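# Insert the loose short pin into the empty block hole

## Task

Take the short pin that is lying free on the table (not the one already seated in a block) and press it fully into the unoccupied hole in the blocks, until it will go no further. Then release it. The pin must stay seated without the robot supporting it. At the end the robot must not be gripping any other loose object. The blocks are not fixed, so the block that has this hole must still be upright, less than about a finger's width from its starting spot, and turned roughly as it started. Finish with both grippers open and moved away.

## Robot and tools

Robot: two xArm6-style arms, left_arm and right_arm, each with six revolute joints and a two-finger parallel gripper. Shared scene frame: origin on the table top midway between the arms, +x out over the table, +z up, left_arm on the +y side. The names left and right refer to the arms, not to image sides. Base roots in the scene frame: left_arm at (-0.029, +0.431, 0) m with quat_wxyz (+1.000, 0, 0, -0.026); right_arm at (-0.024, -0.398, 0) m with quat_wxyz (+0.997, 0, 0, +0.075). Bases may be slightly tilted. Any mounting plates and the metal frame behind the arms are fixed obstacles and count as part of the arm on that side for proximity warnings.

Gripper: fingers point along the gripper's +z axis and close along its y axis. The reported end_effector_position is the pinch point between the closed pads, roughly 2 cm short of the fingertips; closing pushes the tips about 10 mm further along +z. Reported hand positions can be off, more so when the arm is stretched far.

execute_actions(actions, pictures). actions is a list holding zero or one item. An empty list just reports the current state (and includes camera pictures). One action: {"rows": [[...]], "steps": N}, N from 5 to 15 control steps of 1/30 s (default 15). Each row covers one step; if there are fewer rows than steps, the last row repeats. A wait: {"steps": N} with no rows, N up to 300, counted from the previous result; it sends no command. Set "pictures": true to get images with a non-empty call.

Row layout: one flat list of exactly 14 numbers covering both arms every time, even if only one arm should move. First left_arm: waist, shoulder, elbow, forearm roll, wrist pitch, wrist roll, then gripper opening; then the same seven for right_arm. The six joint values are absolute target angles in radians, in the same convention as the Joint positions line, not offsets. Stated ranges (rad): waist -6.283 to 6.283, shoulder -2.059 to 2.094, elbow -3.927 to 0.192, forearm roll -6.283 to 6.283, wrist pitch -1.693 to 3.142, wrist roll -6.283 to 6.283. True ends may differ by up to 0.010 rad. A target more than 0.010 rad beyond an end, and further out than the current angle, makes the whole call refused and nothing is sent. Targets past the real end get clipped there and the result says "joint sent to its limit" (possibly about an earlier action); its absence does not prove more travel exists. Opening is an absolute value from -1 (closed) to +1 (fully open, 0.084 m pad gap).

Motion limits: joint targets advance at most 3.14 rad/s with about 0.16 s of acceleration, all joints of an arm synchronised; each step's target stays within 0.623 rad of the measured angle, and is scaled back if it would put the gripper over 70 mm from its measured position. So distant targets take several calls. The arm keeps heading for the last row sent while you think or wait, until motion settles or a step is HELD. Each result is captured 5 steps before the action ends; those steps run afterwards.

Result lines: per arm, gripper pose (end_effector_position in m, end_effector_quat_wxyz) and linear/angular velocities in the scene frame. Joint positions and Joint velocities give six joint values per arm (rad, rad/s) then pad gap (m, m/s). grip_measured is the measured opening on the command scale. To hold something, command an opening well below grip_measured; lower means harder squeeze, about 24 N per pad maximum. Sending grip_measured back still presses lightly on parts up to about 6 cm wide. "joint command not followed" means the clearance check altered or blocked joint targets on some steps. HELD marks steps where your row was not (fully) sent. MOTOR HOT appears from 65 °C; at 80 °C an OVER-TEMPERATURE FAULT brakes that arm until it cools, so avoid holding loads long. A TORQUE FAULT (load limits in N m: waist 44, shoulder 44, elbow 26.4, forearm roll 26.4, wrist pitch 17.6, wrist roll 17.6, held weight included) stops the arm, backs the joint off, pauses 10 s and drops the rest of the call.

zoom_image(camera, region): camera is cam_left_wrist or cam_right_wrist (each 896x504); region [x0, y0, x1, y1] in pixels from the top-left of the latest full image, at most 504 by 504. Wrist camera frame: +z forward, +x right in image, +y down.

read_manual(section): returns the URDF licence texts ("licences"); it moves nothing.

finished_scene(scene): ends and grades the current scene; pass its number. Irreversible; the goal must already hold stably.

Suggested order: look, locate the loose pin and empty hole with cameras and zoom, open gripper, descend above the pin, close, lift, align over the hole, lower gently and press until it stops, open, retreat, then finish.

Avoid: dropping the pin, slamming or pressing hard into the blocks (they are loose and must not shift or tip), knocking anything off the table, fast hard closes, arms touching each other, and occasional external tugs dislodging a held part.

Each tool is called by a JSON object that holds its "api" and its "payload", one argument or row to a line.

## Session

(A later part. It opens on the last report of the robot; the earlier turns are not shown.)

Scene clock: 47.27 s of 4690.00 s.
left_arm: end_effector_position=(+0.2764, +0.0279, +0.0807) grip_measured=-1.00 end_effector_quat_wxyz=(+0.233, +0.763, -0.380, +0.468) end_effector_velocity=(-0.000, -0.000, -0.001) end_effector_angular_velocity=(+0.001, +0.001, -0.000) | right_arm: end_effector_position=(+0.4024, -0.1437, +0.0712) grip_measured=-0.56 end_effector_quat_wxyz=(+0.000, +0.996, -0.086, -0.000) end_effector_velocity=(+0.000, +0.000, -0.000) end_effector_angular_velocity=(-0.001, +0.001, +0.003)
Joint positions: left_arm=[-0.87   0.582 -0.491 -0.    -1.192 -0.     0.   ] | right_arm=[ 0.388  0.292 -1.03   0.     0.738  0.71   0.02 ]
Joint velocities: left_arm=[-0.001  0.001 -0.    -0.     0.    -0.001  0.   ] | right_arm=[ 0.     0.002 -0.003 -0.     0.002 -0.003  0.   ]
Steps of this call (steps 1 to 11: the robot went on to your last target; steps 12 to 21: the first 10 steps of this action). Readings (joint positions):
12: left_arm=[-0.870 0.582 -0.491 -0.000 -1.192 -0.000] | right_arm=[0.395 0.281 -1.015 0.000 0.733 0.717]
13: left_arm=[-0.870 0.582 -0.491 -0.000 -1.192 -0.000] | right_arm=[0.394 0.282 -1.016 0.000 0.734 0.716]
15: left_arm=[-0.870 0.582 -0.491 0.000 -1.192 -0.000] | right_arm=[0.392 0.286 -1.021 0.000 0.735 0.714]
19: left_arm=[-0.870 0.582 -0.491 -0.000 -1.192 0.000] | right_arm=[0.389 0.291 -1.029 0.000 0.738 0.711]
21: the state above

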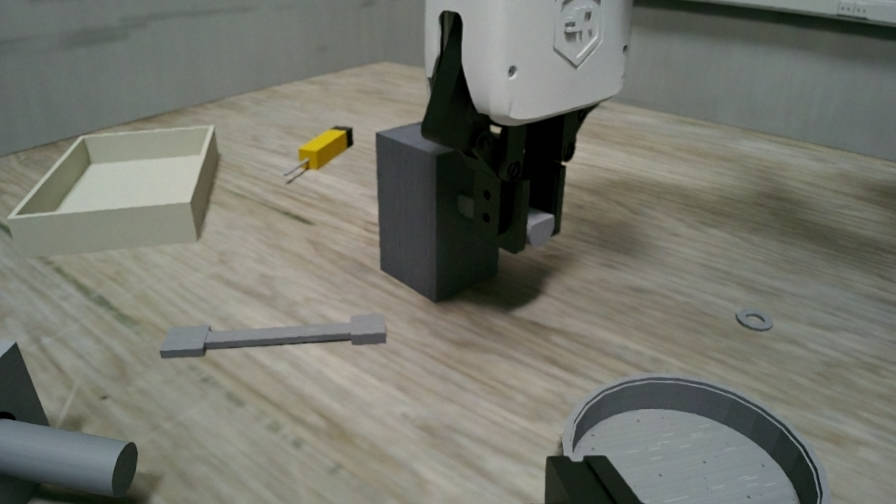

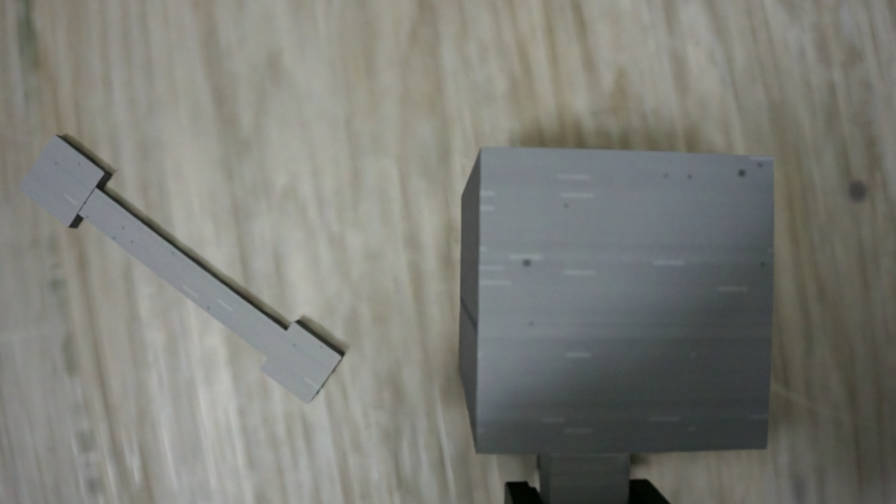

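{"api": "execute_actions", "payload": {
  "actions": [
    {"rows": [[-0.87,0.5824,-0.4908,0,-1.1916,0.0,-1, 0.3881,0.2921,-1.0301,0,0.738,0.7103,-0.56],[-0.87,0.5824,-0.4908,0,-1.1916,0.0,-1, 0.3881,0.2921,-1.0301,0,0.738,0.7103,-0.5],[-0.87,0.5824,-0.4908,0,-1.1916,0.0,-1, 0.3881,0.2921,-1.0301,0,0.738,0.7103,-0.44],[-0.87,0.5824,-0.4908,0,-1.1916,0.0,-1, 0.3881,0.2921,-1.0301,0,0.738,0.7103,-0.35],[-0.87,0.5824,-0.4908,0,-1.1916,0.0,-1, 0.3881,0.2921,-1.0301,0,0.738,0.7103,-0.2],[-0.87,0.5824,-0.4908,0,-1.1916,0.0,-1, 0.3881,0.2921,-1.0301,0,0.738,0.7103,0.0],[-0.87,0.5824,-0.4908,0,-1.1916,0.0,-1, 0.3881,0.2921,-1.0301,0,0.738,0.7103,0.3]], "steps": 12}
  ]
}}

{"api": "execute_actions", "payload": {
  "actions": [
    {"rows": [[-0.87,0.5824,-0.4908,0,-1.1916,0.0,-1, 0.3881,0.27,-1.036,0,0.766,0.7103,0.3],[-0.87,0.5824,-0.4908,0,-1.1916,0.0,-1, 0.3881,0.248,-1.042,0,0.794,0.7103,0.3],[-0.87,0.5824,-0.4908,0,-1.1916,0.0,-1, 0.3881,0.226,-1.048,0,0.822,0.7103,0.3],[-0.87,0.5824,-0.4908,0,-1.1916,0.0,-1, 0.3881,0.204,-1.054,0,0.85,0.7103,0.3],[-0.87,0.5824,-0.4908,0,-1.1916,0.0,-1, 0.3881,0.18,-1.06,0,0.88,0.7103,0.3],[-0.87,0.5824,-0.4908,0,-1.1916,0.0,-1, 0.3881,0.15,-1.06,0,0.91,0.7103,0.3],[-0.87,0.5824,-0.4908,0,-1.1916,0.0,-1, 0.3881,0.12,-1.06,0,0.94,0.7103,0.3],[-0.87,0.5824,-0.4908,0,-1.1916,0.0,-1, 0.3881,0.08,-1.05,0,0.97,0.7103,0.3],[-0.87,0.5824,-0.4908,0,-1.1916,0.0,-1, 0.3881,0.04,-1.04,0,1.0,0.7103,0.3],[-0.87,0.5824,-0.4908,0,-1.1916,0.0,-1, 0.3881,0.0,-1.03,0,1.03,0.7103,0.3]], "steps": 15}
  ]
}}

{"api": "execute_actions", "payload": {
  "actions": [
    {"steps": 10}
  ],
  "pictures": true
}}

Scene clock: 48.03 s of 4690.00 s.
left_arm: end_effector_position=(+0.2764, +0.0279, +0.0807) grip_measured=-1.00 end_effector_quat_wxyz=(+0.233, +0.763, -0.380, +0.468) end_effector_velocity=(+0.000, -0.000, +0.000) end_effector_angular_velocity=(-0.001, -0.001, +0.000) | right_arm: end_effector_position=(+0.4032, -0.1437, +0.0716) grip_measured=-0.02 end_effector_quat_wxyz=(-0.000, +0.996, -0.086, +0.001) end_effector_velocity=(-0.002, -0.001, -0.000) end_effector_angular_velocity=(-0.003, +0.004, +0.001)
Joint positions: left_arm=[-0.87   0.582 -0.491  0.    -1.192  0.     0.   ] | right_arm=[ 0.388  0.292 -1.031 -0.     0.737  0.71   0.043]
Joint velocities: left_arm=[ 0.    -0.001 -0.001  0.     0.     0.     0.   ] | right_arm=[ 0.001 -0.002  0.003 -0.001  0.003  0.     0.184]
Steps of this call (steps 1 to 5: the last 5 steps of your previous action; steps 6 to 15: the robot went on to your last target; step 16: nothing new was sent; steps 17 to 23: the first 7 steps of this action). Readings (joint positions):
17: left_arm=[-0.870 0.582 -0.491 0.000 -1.192 0.000] | right_arm=[0.388 0.292 -1.030 0.000 0.738 0.710]
18: left_arm=[-0.870 0.582 -0.491 0.000 -1.192 0.000] | right_arm=[0.388 0.292 -1.030 0.000 0.738 0.710]
20: left_arm=[-0.870 0.582 -0.491 -0.000 -1.192 0.000] | right_arm=[0.388 0.292 -1.031 -0.000 0.737 0.710]
23: the state above

Scene clock: 48.53 s of 4690.00 s.
left_arm: end_effector_position=(+0.2764, +0.0279, +0.0807) grip_measured=-1.00 end_effector_quat_wxyz=(+0.233, +0.763, -0.380, +0.468) end_effector_velocity=(-0.000, +0.000, -0.001) end_effector_angular_velocity=(+0.001, +0.001, -0.000) | right_arm: end_effector_position=(+0.3914, -0.1504, +0.1568) grip_measured=+0.29 end_effector_quat_wxyz=(-0.001, +0.996, -0.086, +0.002) end_effector_velocity=(-0.143, -0.085, +0.358) end_effector_angular_velocity=(+0.001, -0.000, -0.002)
Joint positions: left_arm=[-0.87   0.582 -0.491  0.    -1.192 -0.     0.   ] | right_arm=[ 0.388  0.105 -1.055 -0.     0.945  0.71   0.056]
Joint velocities: left_arm=[-0.001  0.001  0.    -0.     0.    -0.     0.   ] | right_arm=[ 0.    -1.016  0.169  0.001  0.845  0.001  0.   ]
Steps of this call (steps 1 to 5: the last 5 steps of your previous action; steps 6 to 15: the first 10 steps of this action). Readings (joint positions):
6: left_arm=[-0.870 0.582 -0.491 0.000 -1.192 0.000] | right_arm=[0.388 0.292 -1.030 -0.000 0.739 0.710]
7: left_arm=[-0.870 0.582 -0.491 -0.000 -1.192 -0.000] | right_arm=[0.388 0.287 -1.031 -0.000 0.748 0.710]
9: left_arm=[-0.870 0.582 -0.491 -0.000 -1.192 -0.000] | right_arm=[0.388 0.260 -1.036 0.000 0.784 0.710]
13: left_arm=[-0.870 0.582 -0.491 0.000 -1.192 -0.000] | right_arm=[0.388 0.167 -1.059 -0.000 0.888 0.710]
15: the state above

Scene clock: 48.87 s of 4690.00 s.
left_arm: end_effector_position=(+0.2764, +0.0279, +0.0807) grip_measured=-1.00 end_effector_quat_wxyz=(+0.233, +0.763, -0.380, +0.468) end_effector_velocity=(+0.001, +0.001, +0.000) end_effector_angular_velocity=(-0.001, +0.001, +0.002) | right_arm: end_effector_position=(+0.3727, -0.1616, +0.1881) grip_measured=+0.29 end_effector_quat_wxyz=(+0.001, +0.996, -0.086, -0.002) end_effector_velocity=(+0.004, +0.002, +0.006) end_effector_angular_velocity=(+0.006, -0.012, +0.001)
Joint positions: left_arm=[-0.87   0.582 -0.491  0.    -1.192 -0.     0.   ] | right_arm=[ 0.388  0.002 -1.028  0.     1.03   0.71   0.056]
Joint velocities: left_arm=[ 0.002 -0.     0.    -0.    -0.    -0.001  0.   ] | right_arm=[-0.    -0.003 -0.011 -0.001  0.001 -0.001  0.   ]
Kept back: nothing.
Steps of this call (steps 1 to 5: the last 5 steps of your previous action; steps 6 to 10: the robot went on to your last target). Readings (joint positions):
1: left_arm=[-0.870 0.582 -0.491 -0.000 -1.192 0.000] | right_arm=[0.388 0.071 -1.048 -0.000 0.973 0.710]
2: left_arm=[-0.870 0.582 -0.491 0.000 -1.192 -0.000] | right_arm=[0.388 0.039 -1.041 -0.000 0.997 0.710]
4: left_arm=[-0.870 0.582 -0.491 0.000 -1.192 0.000] | right_arm=[0.388 0.004 -1.036 -0.000 1.021 0.710]
8: left_arm=[-0.870 0.582 -0.491 -0.000 -1.192 0.000] | right_arm=[0.388 0.002 -1.028 0.000 1.030 0.710]
10: the state above

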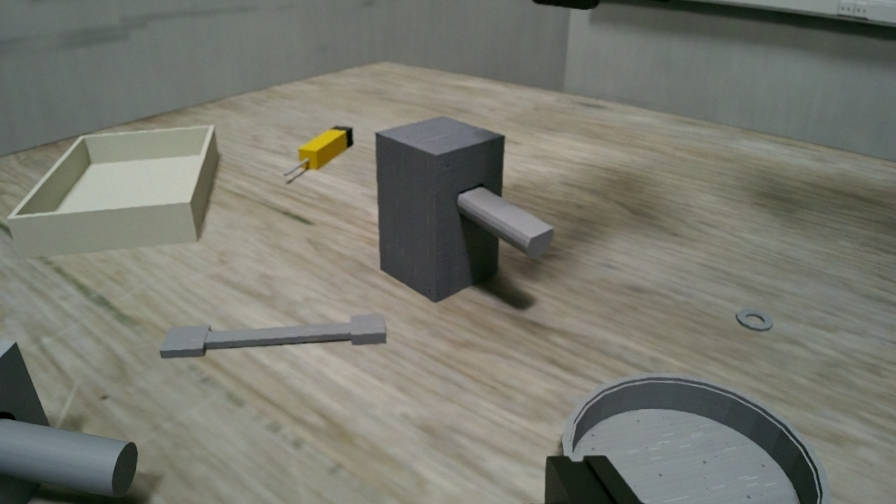

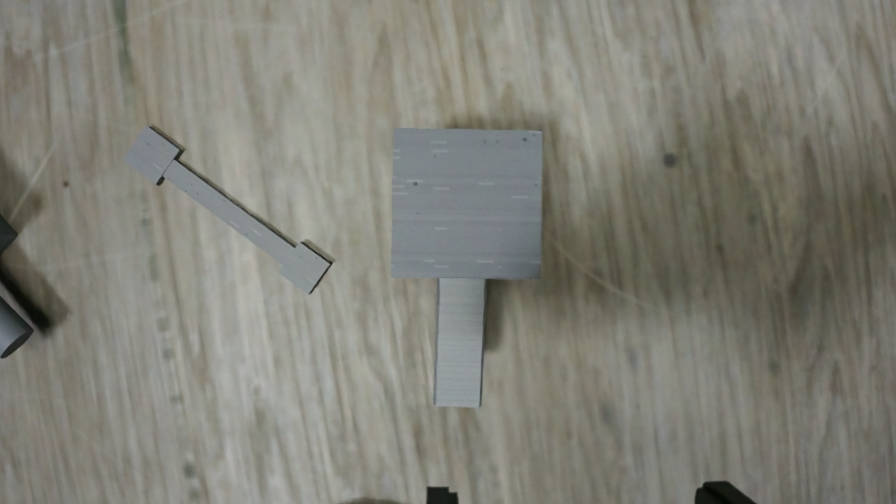

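{"api": "finished_scene", "payload": {
  "scene": 1
}}

The scene is finished: the task was done.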